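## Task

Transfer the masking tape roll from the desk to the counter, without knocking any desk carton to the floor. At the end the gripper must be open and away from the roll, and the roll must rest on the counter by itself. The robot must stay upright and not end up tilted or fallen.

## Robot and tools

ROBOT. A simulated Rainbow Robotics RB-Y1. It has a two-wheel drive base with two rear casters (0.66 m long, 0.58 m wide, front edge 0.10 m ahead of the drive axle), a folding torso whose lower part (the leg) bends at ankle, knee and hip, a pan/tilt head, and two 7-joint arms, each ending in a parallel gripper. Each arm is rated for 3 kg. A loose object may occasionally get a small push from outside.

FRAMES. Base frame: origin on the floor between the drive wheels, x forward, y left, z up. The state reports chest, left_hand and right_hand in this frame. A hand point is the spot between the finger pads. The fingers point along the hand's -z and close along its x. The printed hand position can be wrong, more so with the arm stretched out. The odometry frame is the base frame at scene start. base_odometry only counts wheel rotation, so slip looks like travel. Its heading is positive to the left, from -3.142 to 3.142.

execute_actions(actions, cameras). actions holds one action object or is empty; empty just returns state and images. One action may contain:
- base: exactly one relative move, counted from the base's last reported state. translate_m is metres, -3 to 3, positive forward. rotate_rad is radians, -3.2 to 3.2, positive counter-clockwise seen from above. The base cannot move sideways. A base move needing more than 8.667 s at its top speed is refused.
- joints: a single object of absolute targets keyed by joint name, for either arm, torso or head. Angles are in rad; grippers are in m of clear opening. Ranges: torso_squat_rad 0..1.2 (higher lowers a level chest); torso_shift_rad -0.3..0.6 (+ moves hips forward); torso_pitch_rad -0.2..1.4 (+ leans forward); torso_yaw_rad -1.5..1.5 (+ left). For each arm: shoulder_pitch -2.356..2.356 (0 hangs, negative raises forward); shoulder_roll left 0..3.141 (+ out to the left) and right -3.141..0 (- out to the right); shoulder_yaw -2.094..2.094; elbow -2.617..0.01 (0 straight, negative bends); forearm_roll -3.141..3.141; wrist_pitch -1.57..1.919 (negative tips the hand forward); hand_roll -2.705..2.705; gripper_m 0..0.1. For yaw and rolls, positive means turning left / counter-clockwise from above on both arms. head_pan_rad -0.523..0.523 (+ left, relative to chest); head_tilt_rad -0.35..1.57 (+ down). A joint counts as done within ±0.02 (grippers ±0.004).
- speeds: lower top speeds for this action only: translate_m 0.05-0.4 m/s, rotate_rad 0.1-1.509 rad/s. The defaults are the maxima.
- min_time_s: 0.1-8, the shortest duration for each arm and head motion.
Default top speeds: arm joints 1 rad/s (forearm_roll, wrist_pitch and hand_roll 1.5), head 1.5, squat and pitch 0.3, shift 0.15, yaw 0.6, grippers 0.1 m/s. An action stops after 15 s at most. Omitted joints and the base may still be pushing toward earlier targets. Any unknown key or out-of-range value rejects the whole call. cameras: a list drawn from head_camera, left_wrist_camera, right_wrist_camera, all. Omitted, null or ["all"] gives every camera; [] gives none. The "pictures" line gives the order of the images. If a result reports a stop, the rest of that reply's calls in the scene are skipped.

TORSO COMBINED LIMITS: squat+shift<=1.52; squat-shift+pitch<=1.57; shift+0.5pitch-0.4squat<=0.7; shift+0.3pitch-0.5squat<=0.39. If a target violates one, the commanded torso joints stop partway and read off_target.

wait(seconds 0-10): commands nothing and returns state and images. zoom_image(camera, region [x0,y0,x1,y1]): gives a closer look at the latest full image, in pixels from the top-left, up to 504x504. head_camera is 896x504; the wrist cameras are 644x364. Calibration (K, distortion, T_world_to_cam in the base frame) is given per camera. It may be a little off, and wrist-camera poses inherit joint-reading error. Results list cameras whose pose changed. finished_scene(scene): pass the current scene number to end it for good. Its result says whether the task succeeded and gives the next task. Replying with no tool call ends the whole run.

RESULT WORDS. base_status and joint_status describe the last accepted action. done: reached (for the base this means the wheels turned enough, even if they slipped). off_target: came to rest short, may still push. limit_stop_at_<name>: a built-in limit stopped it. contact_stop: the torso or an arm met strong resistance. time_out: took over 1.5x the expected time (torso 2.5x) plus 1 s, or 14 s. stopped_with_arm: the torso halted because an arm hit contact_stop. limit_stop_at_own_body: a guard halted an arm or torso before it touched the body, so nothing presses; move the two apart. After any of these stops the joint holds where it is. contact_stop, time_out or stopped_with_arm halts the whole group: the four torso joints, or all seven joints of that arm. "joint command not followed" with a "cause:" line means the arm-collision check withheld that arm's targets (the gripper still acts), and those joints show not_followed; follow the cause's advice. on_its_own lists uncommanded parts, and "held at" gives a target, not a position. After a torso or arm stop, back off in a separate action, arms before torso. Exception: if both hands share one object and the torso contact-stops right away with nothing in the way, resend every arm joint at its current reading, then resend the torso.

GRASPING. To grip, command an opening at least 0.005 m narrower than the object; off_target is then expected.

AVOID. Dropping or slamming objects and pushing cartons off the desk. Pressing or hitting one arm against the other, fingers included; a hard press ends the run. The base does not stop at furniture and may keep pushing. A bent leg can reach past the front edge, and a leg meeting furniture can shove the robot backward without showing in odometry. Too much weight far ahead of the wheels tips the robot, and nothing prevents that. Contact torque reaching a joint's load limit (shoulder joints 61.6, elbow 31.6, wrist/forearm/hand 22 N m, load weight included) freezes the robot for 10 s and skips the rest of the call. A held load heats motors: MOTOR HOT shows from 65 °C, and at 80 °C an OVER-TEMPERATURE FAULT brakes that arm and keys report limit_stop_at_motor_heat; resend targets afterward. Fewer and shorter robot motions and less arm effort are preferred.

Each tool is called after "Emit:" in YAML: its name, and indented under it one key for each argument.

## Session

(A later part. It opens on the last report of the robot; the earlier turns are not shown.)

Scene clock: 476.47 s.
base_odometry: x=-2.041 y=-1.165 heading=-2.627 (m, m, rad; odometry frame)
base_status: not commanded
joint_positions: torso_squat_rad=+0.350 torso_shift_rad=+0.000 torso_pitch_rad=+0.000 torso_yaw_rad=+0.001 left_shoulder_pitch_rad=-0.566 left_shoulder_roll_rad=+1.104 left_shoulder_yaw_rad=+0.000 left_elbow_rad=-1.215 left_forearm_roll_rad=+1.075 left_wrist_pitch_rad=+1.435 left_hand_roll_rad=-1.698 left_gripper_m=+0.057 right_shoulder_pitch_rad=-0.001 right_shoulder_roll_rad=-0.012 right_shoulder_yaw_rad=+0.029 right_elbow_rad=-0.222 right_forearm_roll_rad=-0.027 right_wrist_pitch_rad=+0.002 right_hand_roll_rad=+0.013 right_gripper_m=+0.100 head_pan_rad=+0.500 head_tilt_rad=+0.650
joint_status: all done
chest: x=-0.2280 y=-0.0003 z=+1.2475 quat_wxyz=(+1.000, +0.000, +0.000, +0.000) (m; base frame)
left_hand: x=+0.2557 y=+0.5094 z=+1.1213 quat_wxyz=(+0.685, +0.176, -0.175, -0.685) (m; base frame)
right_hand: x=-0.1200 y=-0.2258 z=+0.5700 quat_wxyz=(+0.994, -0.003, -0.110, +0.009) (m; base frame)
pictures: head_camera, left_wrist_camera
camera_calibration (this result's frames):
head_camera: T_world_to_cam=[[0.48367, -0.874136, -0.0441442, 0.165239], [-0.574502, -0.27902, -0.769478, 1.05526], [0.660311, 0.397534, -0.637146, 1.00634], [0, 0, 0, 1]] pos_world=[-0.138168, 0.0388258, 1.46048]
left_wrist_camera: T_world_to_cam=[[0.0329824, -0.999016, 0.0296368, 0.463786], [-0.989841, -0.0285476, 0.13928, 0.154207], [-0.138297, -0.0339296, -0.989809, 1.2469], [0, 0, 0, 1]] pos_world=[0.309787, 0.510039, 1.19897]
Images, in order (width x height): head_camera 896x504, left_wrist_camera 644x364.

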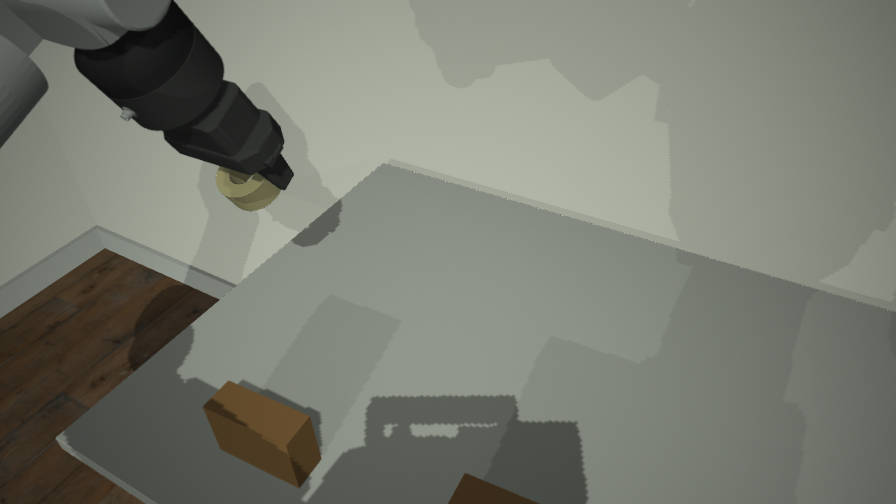

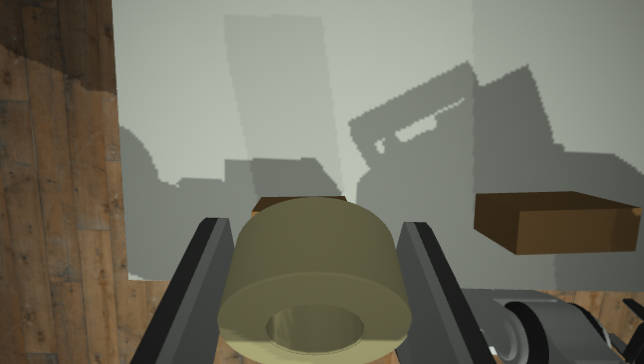

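The tape is lifted and still held. I'll back away from the desk and then turn toward the counter.

Emit:
execute_actions:
  actions:
    - {"base": {"translate_m": -0.35}, "joints": {"head_pan_rad": 0.0, "head_tilt_rad": 0.4}}
  cameras: []

Emit:
execute_actions:
  actions:
    - {"base": {"rotate_rad": 2.993}}
  cameras: ["head_camera"]

Scene clock: 482.73 s.
base_odometry: x=-1.736 y=-0.993 heading=-2.629 (m, m, rad; odometry frame)
base_status: done
joint_positions: torso_squat_rad=+0.350 torso_shift_rad=+0.000 torso_pitch_rad=+0.000 torso_yaw_rad=+0.001 left_shoulder_pitch_rad=-0.566 left_shoulder_roll_rad=+1.104 left_shoulder_yaw_rad=+0.000 left_elbow_rad=-1.215 left_forearm_roll_rad=+1.075 left_wrist_pitch_rad=+1.435 left_hand_roll_rad=-1.698 left_gripper_m=+0.057 right_shoulder_pitch_rad=-0.001 right_shoulder_roll_rad=-0.012 right_shoulder_yaw_rad=+0.029 right_elbow_rad=-0.222 right_forearm_roll_rad=-0.027 right_wrist_pitch_rad=+0.002 right_hand_roll_rad=+0.013 right_gripper_m=+0.100 head_pan_rad=+0.000 head_tilt_rad=+0.400
joint_status: all done
chest: x=-0.2281 y=-0.0003 z=+1.2475 quat_wxyz=(+1.000, +0.000, +0.000, +0.000) (m; base frame)
left_hand: x=+0.2558 y=+0.5094 z=+1.1214 quat_wxyz=(+0.685, +0.176, -0.175, -0.685) (m; base frame)
right_hand: x=-0.1200 y=-0.2258 z=+0.5700 quat_wxyz=(+0.994, -0.003, -0.110, +0.008) (m; base frame)
pictures: none
No camera images: the call's "cameras" was empty. Leave "cameras" out to get every camera's image.

Scene clock: 487.97 s.
base_odometry: x=-1.736 y=-0.993 heading=+0.364 (m, m, rad; odometry frame)
base_status: done
joint_positions: torso_squat_rad=+0.350 torso_shift_rad=+0.000 torso_pitch_rad=+0.000 torso_yaw_rad=+0.001 left_shoulder_pitch_rad=-0.566 left_shoulder_roll_rad=+1.104 left_shoulder_yaw_rad=+0.000 left_elbow_rad=-1.215 left_forearm_roll_rad=+1.075 left_wrist_pitch_rad=+1.435 left_hand_roll_rad=-1.698 left_gripper_m=+0.057 right_shoulder_pitch_rad=-0.001 right_shoulder_roll_rad=-0.012 right_shoulder_yaw_rad=+0.029 right_elbow_rad=-0.222 right_forearm_roll_rad=-0.027 right_wrist_pitch_rad=+0.002 right_hand_roll_rad=+0.013 right_gripper_m=+0.100 head_pan_rad=+0.000 head_tilt_rad=+0.400
joint_status: not commanded
chest: x=-0.2281 y=-0.0002 z=+1.2475 quat_wxyz=(+1.000, +0.000, +0.000, +0.000) (m; base frame)
left_hand: x=+0.2557 y=+0.5094 z=+1.1214 quat_wxyz=(+0.685, +0.176, -0.175, -0.685) (m; base frame)
right_hand: x=-0.1200 y=-0.2258 z=+0.5700 quat_wxyz=(+0.994, -0.003, -0.110, +0.008) (m; base frame)
pictures: head_camera
camera_calibration (this result's frames):
head_camera: T_world_to_cam=[[0.0161819, -0.998999, -0.0416922, 0.0653844], [-0.427666, 0.0307756, -0.903413, 1.27943], [0.903792, 0.0324493, -0.42674, 0.751925], [0, 0, 0, 1]] pos_world=[-0.133472, 0.00154424, 1.47946]
Images, in order (width x height): head_camera 896x504.

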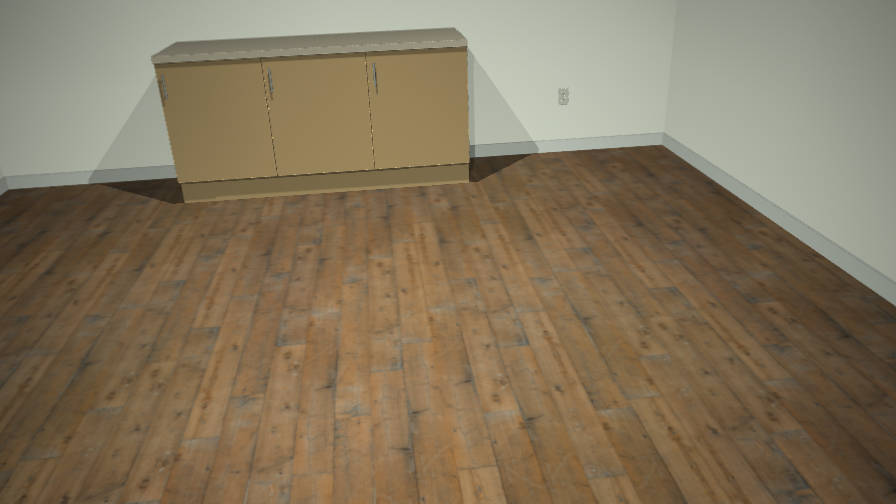

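The counter is straight ahead, so I'll drive toward it.

Emit:
execute_actions:
  actions:
    - {"base": {"translate_m": 3.0}, "joints": {"head_tilt_rad": 0.5}}
  cameras: ["head_camera"]

Scene clock: 499.90 s.
base_odometry: x=+1.067 y=+0.076 heading=+0.365 (m, m, rad; odometry frame)
base_status: done
joint_positions: torso_squat_rad=+0.350 torso_shift_rad=+0.000 torso_pitch_rad=+0.000 torso_yaw_rad=+0.001 left_shoulder_pitch_rad=-0.566 left_shoulder_roll_rad=+1.104 left_shoulder_yaw_rad=+0.000 left_elbow_rad=-1.215 left_forearm_roll_rad=+1.075 left_wrist_pitch_rad=+1.435 left_hand_roll_rad=-1.698 left_gripper_m=+0.057 right_shoulder_pitch_rad=-0.001 right_shoulder_roll_rad=-0.012 right_shoulder_yaw_rad=+0.029 right_elbow_rad=-0.222 right_forearm_roll_rad=-0.027 right_wrist_pitch_rad=+0.002 right_hand_roll_rad=+0.013 right_gripper_m=+0.100 head_pan_rad=+0.000 head_tilt_rad=+0.500
joint_status: all done
chest: x=-0.2279 y=-0.0002 z=+1.2475 quat_wxyz=(+1.000, +0.000, +0.000, +0.000) (m; base frame)
left_hand: x=+0.2559 y=+0.5094 z=+1.1213 quat_wxyz=(+0.685, +0.176, -0.175, -0.685) (m; base frame)
right_hand: x=-0.1200 y=-0.2258 z=+0.5700 quat_wxyz=(+0.994, -0.003, -0.110, +0.009) (m; base frame)
pictures: head_camera
camera_calibration (this result's frames):
head_camera: T_world_to_cam=[[0.0119445, -0.999003, -0.0430109, 0.0664145], [-0.515907, 0.0306897, -0.856095, 1.19288], [0.856561, 0.0324153, -0.515026, 0.869785], [0, 0, 0, 1]] pos_world=[-0.130404, 0.00154488, 1.47203]
Images, in order (width x height): head_camera 896x504.

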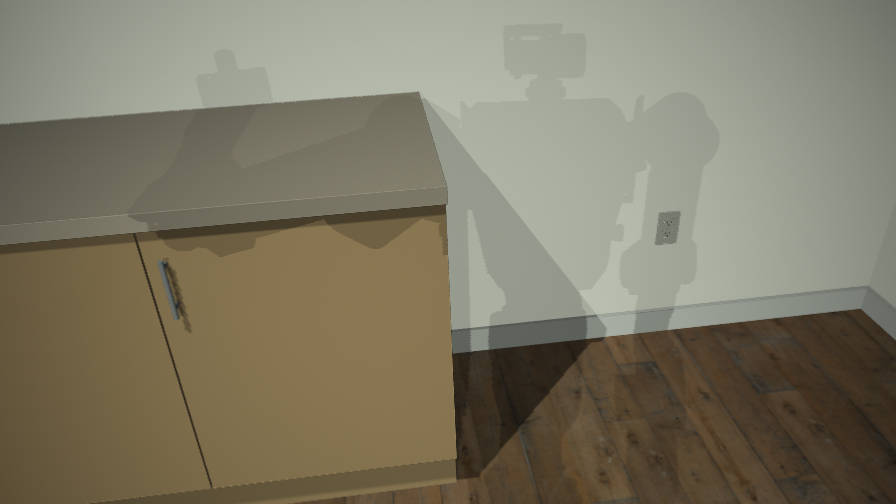

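The countertop is about 0.88 m high, and its front edge is about 1.06 m ahead at the hand's lateral offset. I'll drive forward so the hand ends up well inside the edge, leaning partway down on the way.

Emit:
execute_actions:
  actions:
    - {"base": {"translate_m": 0.9}, "joints": {"torso_pitch_rad": 0.25, "head_tilt_rad": 0.8, "head_pan_rad": 0.4}}
  cameras: ["head_camera", "left_wrist_camera"]

Scene clock: 541.43 s.
base_odometry: x=+1.908 y=+0.398 heading=+0.365 (m, m, rad; odometry frame)
base_status: done
joint_positions: torso_squat_rad=+0.350 torso_shift_rad=+0.000 torso_pitch_rad=+0.250 torso_yaw_rad=+0.001 left_shoulder_pitch_rad=-0.566 left_shoulder_roll_rad=+1.104 left_shoulder_yaw_rad=+0.000 left_elbow_rad=-1.215 left_forearm_roll_rad=+1.075 left_wrist_pitch_rad=+1.435 left_hand_roll_rad=-1.698 left_gripper_m=+0.057 right_shoulder_pitch_rad=-0.001 right_shoulder_roll_rad=-0.012 right_shoulder_yaw_rad=+0.029 right_elbow_rad=-0.222 right_forearm_roll_rad=-0.027 right_wrist_pitch_rad=+0.002 right_hand_roll_rad=+0.013 right_gripper_m=+0.100 head_pan_rad=+0.400 head_tilt_rad=+0.800
joint_status: all done
chest: x=-0.1514 y=-0.0002 z=+1.2379 quat_wxyz=(+0.992, +0.000, +0.125, +0.000) (m; base frame)
left_hand: x=+0.2861 y=+0.5095 z=+0.9959 quat_wxyz=(+0.702, +0.089, -0.088, -0.701) (m; base frame)
right_hand: x=-0.2144 y=-0.2258 z=+0.5548 quat_wxyz=(+1.000, -0.002, +0.015, +0.009) (m; base frame)
pictures: head_camera, left_wrist_camera
camera_calibration (this result's frames):
head_camera: T_world_to_cam=[[0.364873, -0.920635, -0.138923, 0.229247], [-0.841723, -0.262395, -0.471859, 0.665003], [0.397957, 0.289103, -0.87066, 1.22179], [0, 0, 0, 1]] pos_world=[-0.0101177, 0.0323221, 1.4094]
left_wrist_camera: T_world_to_cam=[[0.039348, -0.999012, 0.0206442, 0.473667], [-0.924582, -0.0285658, 0.37991, -0.0565416], [-0.378945, -0.0340359, -0.924793, 1.13112], [0, 0, 0, 1]] pos_world=[0.357716, 0.510083, 1.05775]
Images, in order (width x height): head_camera 896x504, left_wrist_camera 644x364.

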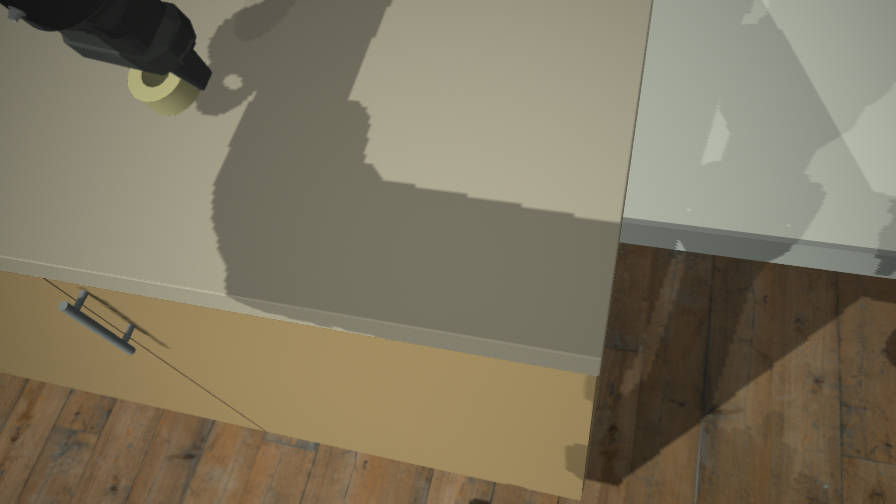

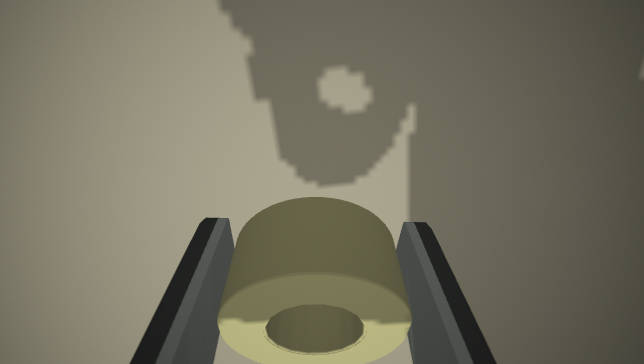

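The tape is over the countertop. I'll lower it gently.

Emit:
execute_actions:
  actions:
    - {"joints": {"torso_pitch_rad": 0.41}}
  cameras: ["head_camera", "left_wrist_camera"]

Scene clock: 547.80 s.
base_odometry: x=+1.908 y=+0.398 heading=+0.365 (m, m, rad; odometry frame)
base_status: not commanded
joint_positions: torso_squat_rad=+0.350 torso_shift_rad=-0.001 torso_pitch_rad=+0.358 torso_yaw_rad=+0.002 left_shoulder_pitch_rad=-0.570 left_shoulder_roll_rad=+1.108 left_shoulder_yaw_rad=+0.003 left_elbow_rad=-1.217 left_forearm_roll_rad=+1.075 left_wrist_pitch_rad=+1.435 left_hand_roll_rad=-1.698 left_gripper_m=+0.057 right_shoulder_pitch_rad=-0.001 right_shoulder_roll_rad=-0.012 right_shoulder_yaw_rad=+0.029 right_elbow_rad=-0.221 right_forearm_roll_rad=-0.027 right_wrist_pitch_rad=+0.002 right_hand_roll_rad=+0.013 right_gripper_m=+0.100 head_pan_rad=+0.400 head_tilt_rad=+0.800
joint_status: torso_pitch_rad contact_stop (moved +0.108 of +0.160)
on_its_own: torso_pitch_rad is held at +0.359, not at your +0.410, since a contact_stop
chest: x=-0.1202 y=-0.0008 z=+1.2278 quat_wxyz=(+0.984, +0.001, +0.178, +0.001) (m; base frame)
left_hand: x=+0.2910 y=+0.5102 z=+0.9444 quat_wxyz=(+0.705, +0.055, -0.051, -0.705) (m; base frame)
right_hand: x=-0.2566 y=-0.2256 z=+0.5552 quat_wxyz=(+0.998, -0.001, +0.069, +0.009) (m; base frame)
pictures: head_camera, left_wrist_camera
camera_calibration (this result's frames):
head_camera: T_world_to_cam=[[0.34813, -0.920264, -0.178659, 0.262709], [-0.887565, -0.262227, -0.378768, 0.566481], [0.301717, 0.290432, -0.908084, 1.23522], [0, 0, 0, 1]] pos_world=[0.0386453, 0.0315615, 1.38318]
left_wrist_camera: T_world_to_cam=[[0.0408537, -0.999084, 0.0127377, 0.482285], [-0.881998, -0.03007, 0.470293, -0.129387], [-0.469479, -0.0304478, -0.882419, 1.06987], [0, 0, 0, 1]] pos_world=[0.368458, 0.510528, 0.998778]
Images, in order (width x height): head_camera 896x504, left_wrist_camera 644x364.

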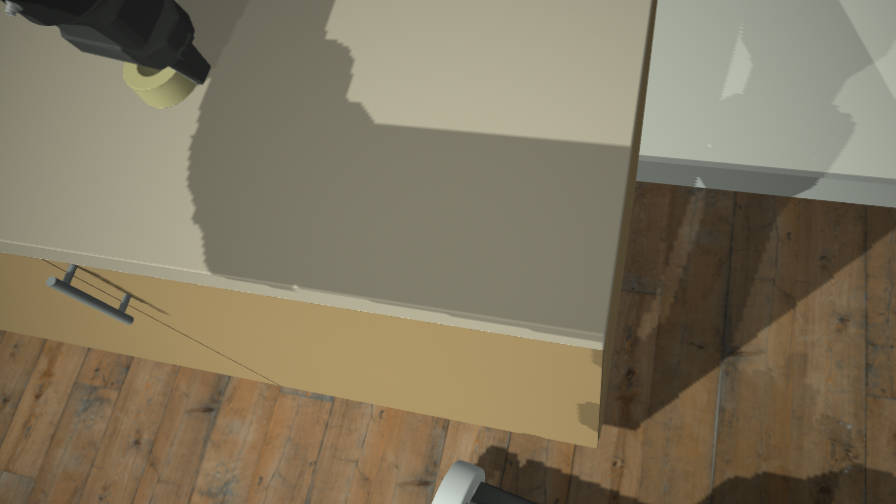

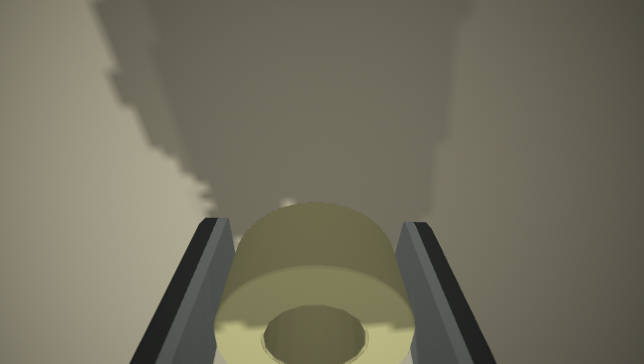

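The torso stopped on contact, which means the tape is resting on the countertop. I'll release it.

Emit:
execute_actions:
  actions:
    - {"joints": {"left_gripper_m": 0.1}}
  cameras: ["left_wrist_camera"]

Emit:
execute_actions:
  actions:
    - {"joints": {"torso_pitch_rad": 0.0}}
  cameras: ["head_camera", "left_wrist_camera"]

Scene clock: 555.57 s.
base_odometry: x=+1.908 y=+0.398 heading=+0.365 (m, m, rad; odometry frame)
base_status: not commanded
joint_positions: torso_squat_rad=+0.350 torso_shift_rad=-0.001 torso_pitch_rad=+0.358 torso_yaw_rad=+0.002 left_shoulder_pitch_rad=-0.570 left_shoulder_roll_rad=+1.109 left_shoulder_yaw_rad=+0.003 left_elbow_rad=-1.216 left_forearm_roll_rad=+1.075 left_wrist_pitch_rad=+1.435 left_hand_roll_rad=-1.698 left_gripper_m=+0.099 right_shoulder_pitch_rad=-0.001 right_shoulder_roll_rad=-0.012 right_shoulder_yaw_rad=+0.029 right_elbow_rad=-0.221 right_forearm_roll_rad=-0.027 right_wrist_pitch_rad=+0.002 right_hand_roll_rad=+0.013 right_gripper_m=+0.100 head_pan_rad=+0.400 head_tilt_rad=+0.800
joint_status: all done
on_its_own: torso_pitch_rad is held at +0.359, not at your +0.410, since a contact_stop
chest: x=-0.1202 y=-0.0008 z=+1.2278 quat_wxyz=(+0.984, +0.001, +0.178, +0.001) (m; base frame)
left_hand: x=+0.2909 y=+0.5106 z=+0.9444 quat_wxyz=(+0.705, +0.055, -0.051, -0.705) (m; base frame)
right_hand: x=-0.2565 y=-0.2256 z=+0.5552 quat_wxyz=(+0.998, -0.001, +0.069, +0.009) (m; base frame)
pictures: left_wrist_camera
camera_calibration (this result's frames):
left_wrist_camera: T_world_to_cam=[[0.0414026, -0.999068, 0.0121689, 0.483062], [-0.881929, -0.0308189, 0.470374, -0.129218], [-0.469561, -0.0302068, -0.882383, 1.06977], [0, 0, 0, 1]] pos_world=[0.368361, 0.510944, 0.998849]
Images, in order (width x height): left_wrist_camera 644x364.

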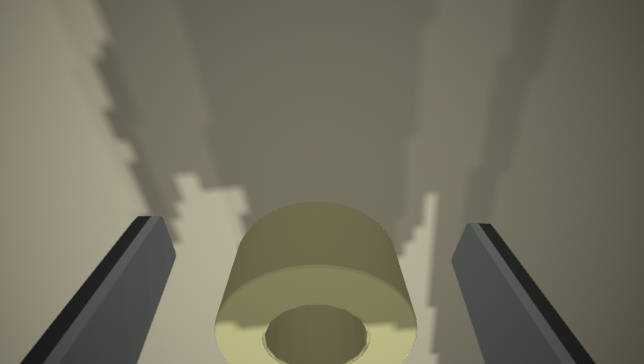

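Scene clock: 557.53 s.
base_odometry: x=+1.908 y=+0.398 heading=+0.365 (m, m, rad; odometry frame)
base_status: not commanded
joint_positions: torso_squat_rad=+0.350 torso_shift_rad=-0.001 torso_pitch_rad=+0.000 torso_yaw_rad=+0.001 left_shoulder_pitch_rad=-0.566 left_shoulder_roll_rad=+1.104 left_shoulder_yaw_rad=+0.000 left_elbow_rad=-1.215 left_forearm_roll_rad=+1.075 left_wrist_pitch_rad=+1.435 left_hand_roll_rad=-1.698 left_gripper_m=+0.100 right_shoulder_pitch_rad=-0.001 right_shoulder_roll_rad=-0.012 right_shoulder_yaw_rad=+0.029 right_elbow_rad=-0.221 right_forearm_roll_rad=-0.027 right_wrist_pitch_rad=+0.002 right_hand_roll_rad=+0.013 right_gripper_m=+0.100 head_pan_rad=+0.400 head_tilt_rad=+0.800
joint_status: all done
chest: x=-0.2284 y=-0.0004 z=+1.2475 quat_wxyz=(+1.000, +0.000, +0.000, +0.001) (m; base frame)
left_hand: x=+0.2553 y=+0.5096 z=+1.1217 quat_wxyz=(+0.685, +0.176, -0.175, -0.685) (m; base frame)
right_hand: x=-0.1204 y=-0.2258 z=+0.5699 quat_wxyz=(+0.994, -0.003, -0.110, +0.009) (m; base frame)
pictures: head_camera, left_wrist_camera
camera_calibration (this result's frames):
head_camera: T_world_to_cam=[[0.388287, -0.920462, -0.0445241, 0.146126], [-0.698658, -0.262528, -0.66555, 0.878937], [0.600925, 0.289532, -0.745024, 1.15047], [0, 0, 0, 1]] pos_world=[-0.134011, 0.0321498, 1.44861]
left_wrist_camera: T_world_to_cam=[[0.0334114, -0.999013, 0.0292645, 0.464254], [-0.989921, -0.029047, 0.13861, 0.154716], [-0.137624, -0.0336007, -0.989915, 1.24703], [0, 0, 0, 1]] pos_world=[0.309267, 0.510191, 1.19942]
Images, in order (width x height): head_camera 896x504, left_wrist_camera 644x364.

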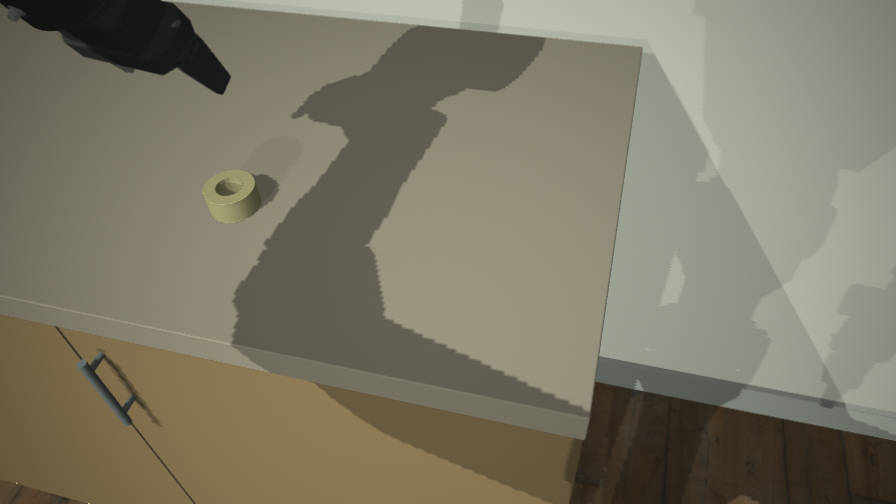

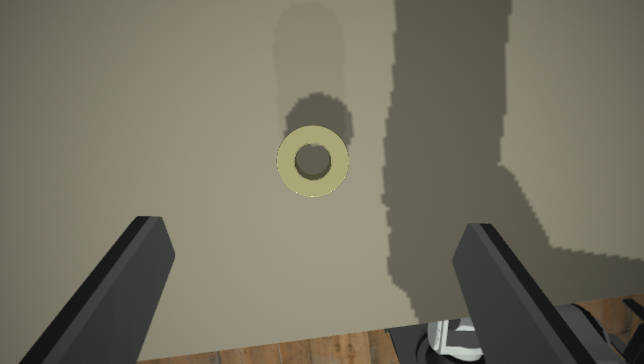

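The tape is sitting on the counter. I'll back away to move clear.

Emit:
execute_actions:
  actions:
    - {"base": {"translate_m": -0.4}}
  cameras: ["head_camera"]

Scene clock: 563.53 s.
base_odometry: x=+1.534 y=+0.255 heading=+0.367 (m, m, rad; odometry frame)
base_status: done
joint_positions: torso_squat_rad=+0.350 torso_shift_rad=-0.001 torso_pitch_rad=+0.000 torso_yaw_rad=+0.001 left_shoulder_pitch_rad=-0.566 left_shoulder_roll_rad=+1.104 left_shoulder_yaw_rad=+0.000 left_elbow_rad=-1.215 left_forearm_roll_rad=+1.075 left_wrist_pitch_rad=+1.435 left_hand_roll_rad=-1.698 left_gripper_m=+0.100 right_shoulder_pitch_rad=-0.001 right_shoulder_roll_rad=-0.012 right_shoulder_yaw_rad=+0.029 right_elbow_rad=-0.222 right_forearm_roll_rad=-0.027 right_wrist_pitch_rad=+0.002 right_hand_roll_rad=+0.013 right_gripper_m=+0.100 head_pan_rad=+0.400 head_tilt_rad=+0.800
joint_status: not commanded
chest: x=-0.2284 y=-0.0003 z=+1.2475 quat_wxyz=(+1.000, +0.000, +0.000, +0.001) (m; base frame)
left_hand: x=+0.2552 y=+0.5096 z=+1.1214 quat_wxyz=(+0.686, +0.176, -0.175, -0.685) (m; base frame)
right_hand: x=-0.1203 y=-0.2258 z=+0.5700 quat_wxyz=(+0.994, -0.003, -0.110, +0.009) (m; base frame)
pictures: head_camera
camera_calibration (this result's frames):
head_camera: T_world_to_cam=[[0.388235, -0.920494, -0.0443276, 0.145983], [-0.698637, -0.262613, -0.665538, 0.878967], [0.600982, 0.289354, -0.745047, 1.15048], [0, 0, 0, 1]] pos_world=[-0.134013, 0.0323091, 1.44862]
Images, in order (width x height): head_camera 896x504.

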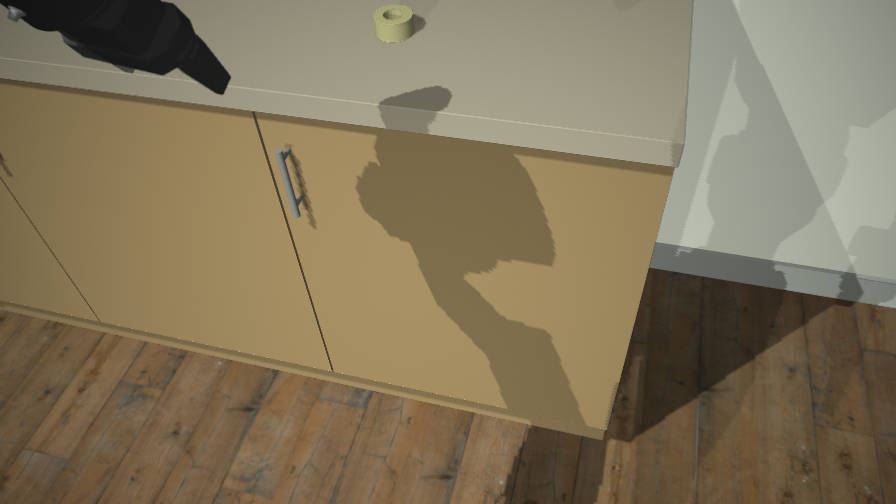

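The tape is on the counter and the robot is clear of it. I'll end scene 1.

Emit:
finished_scene:
  scene: 1

The scene is finished: the task was done.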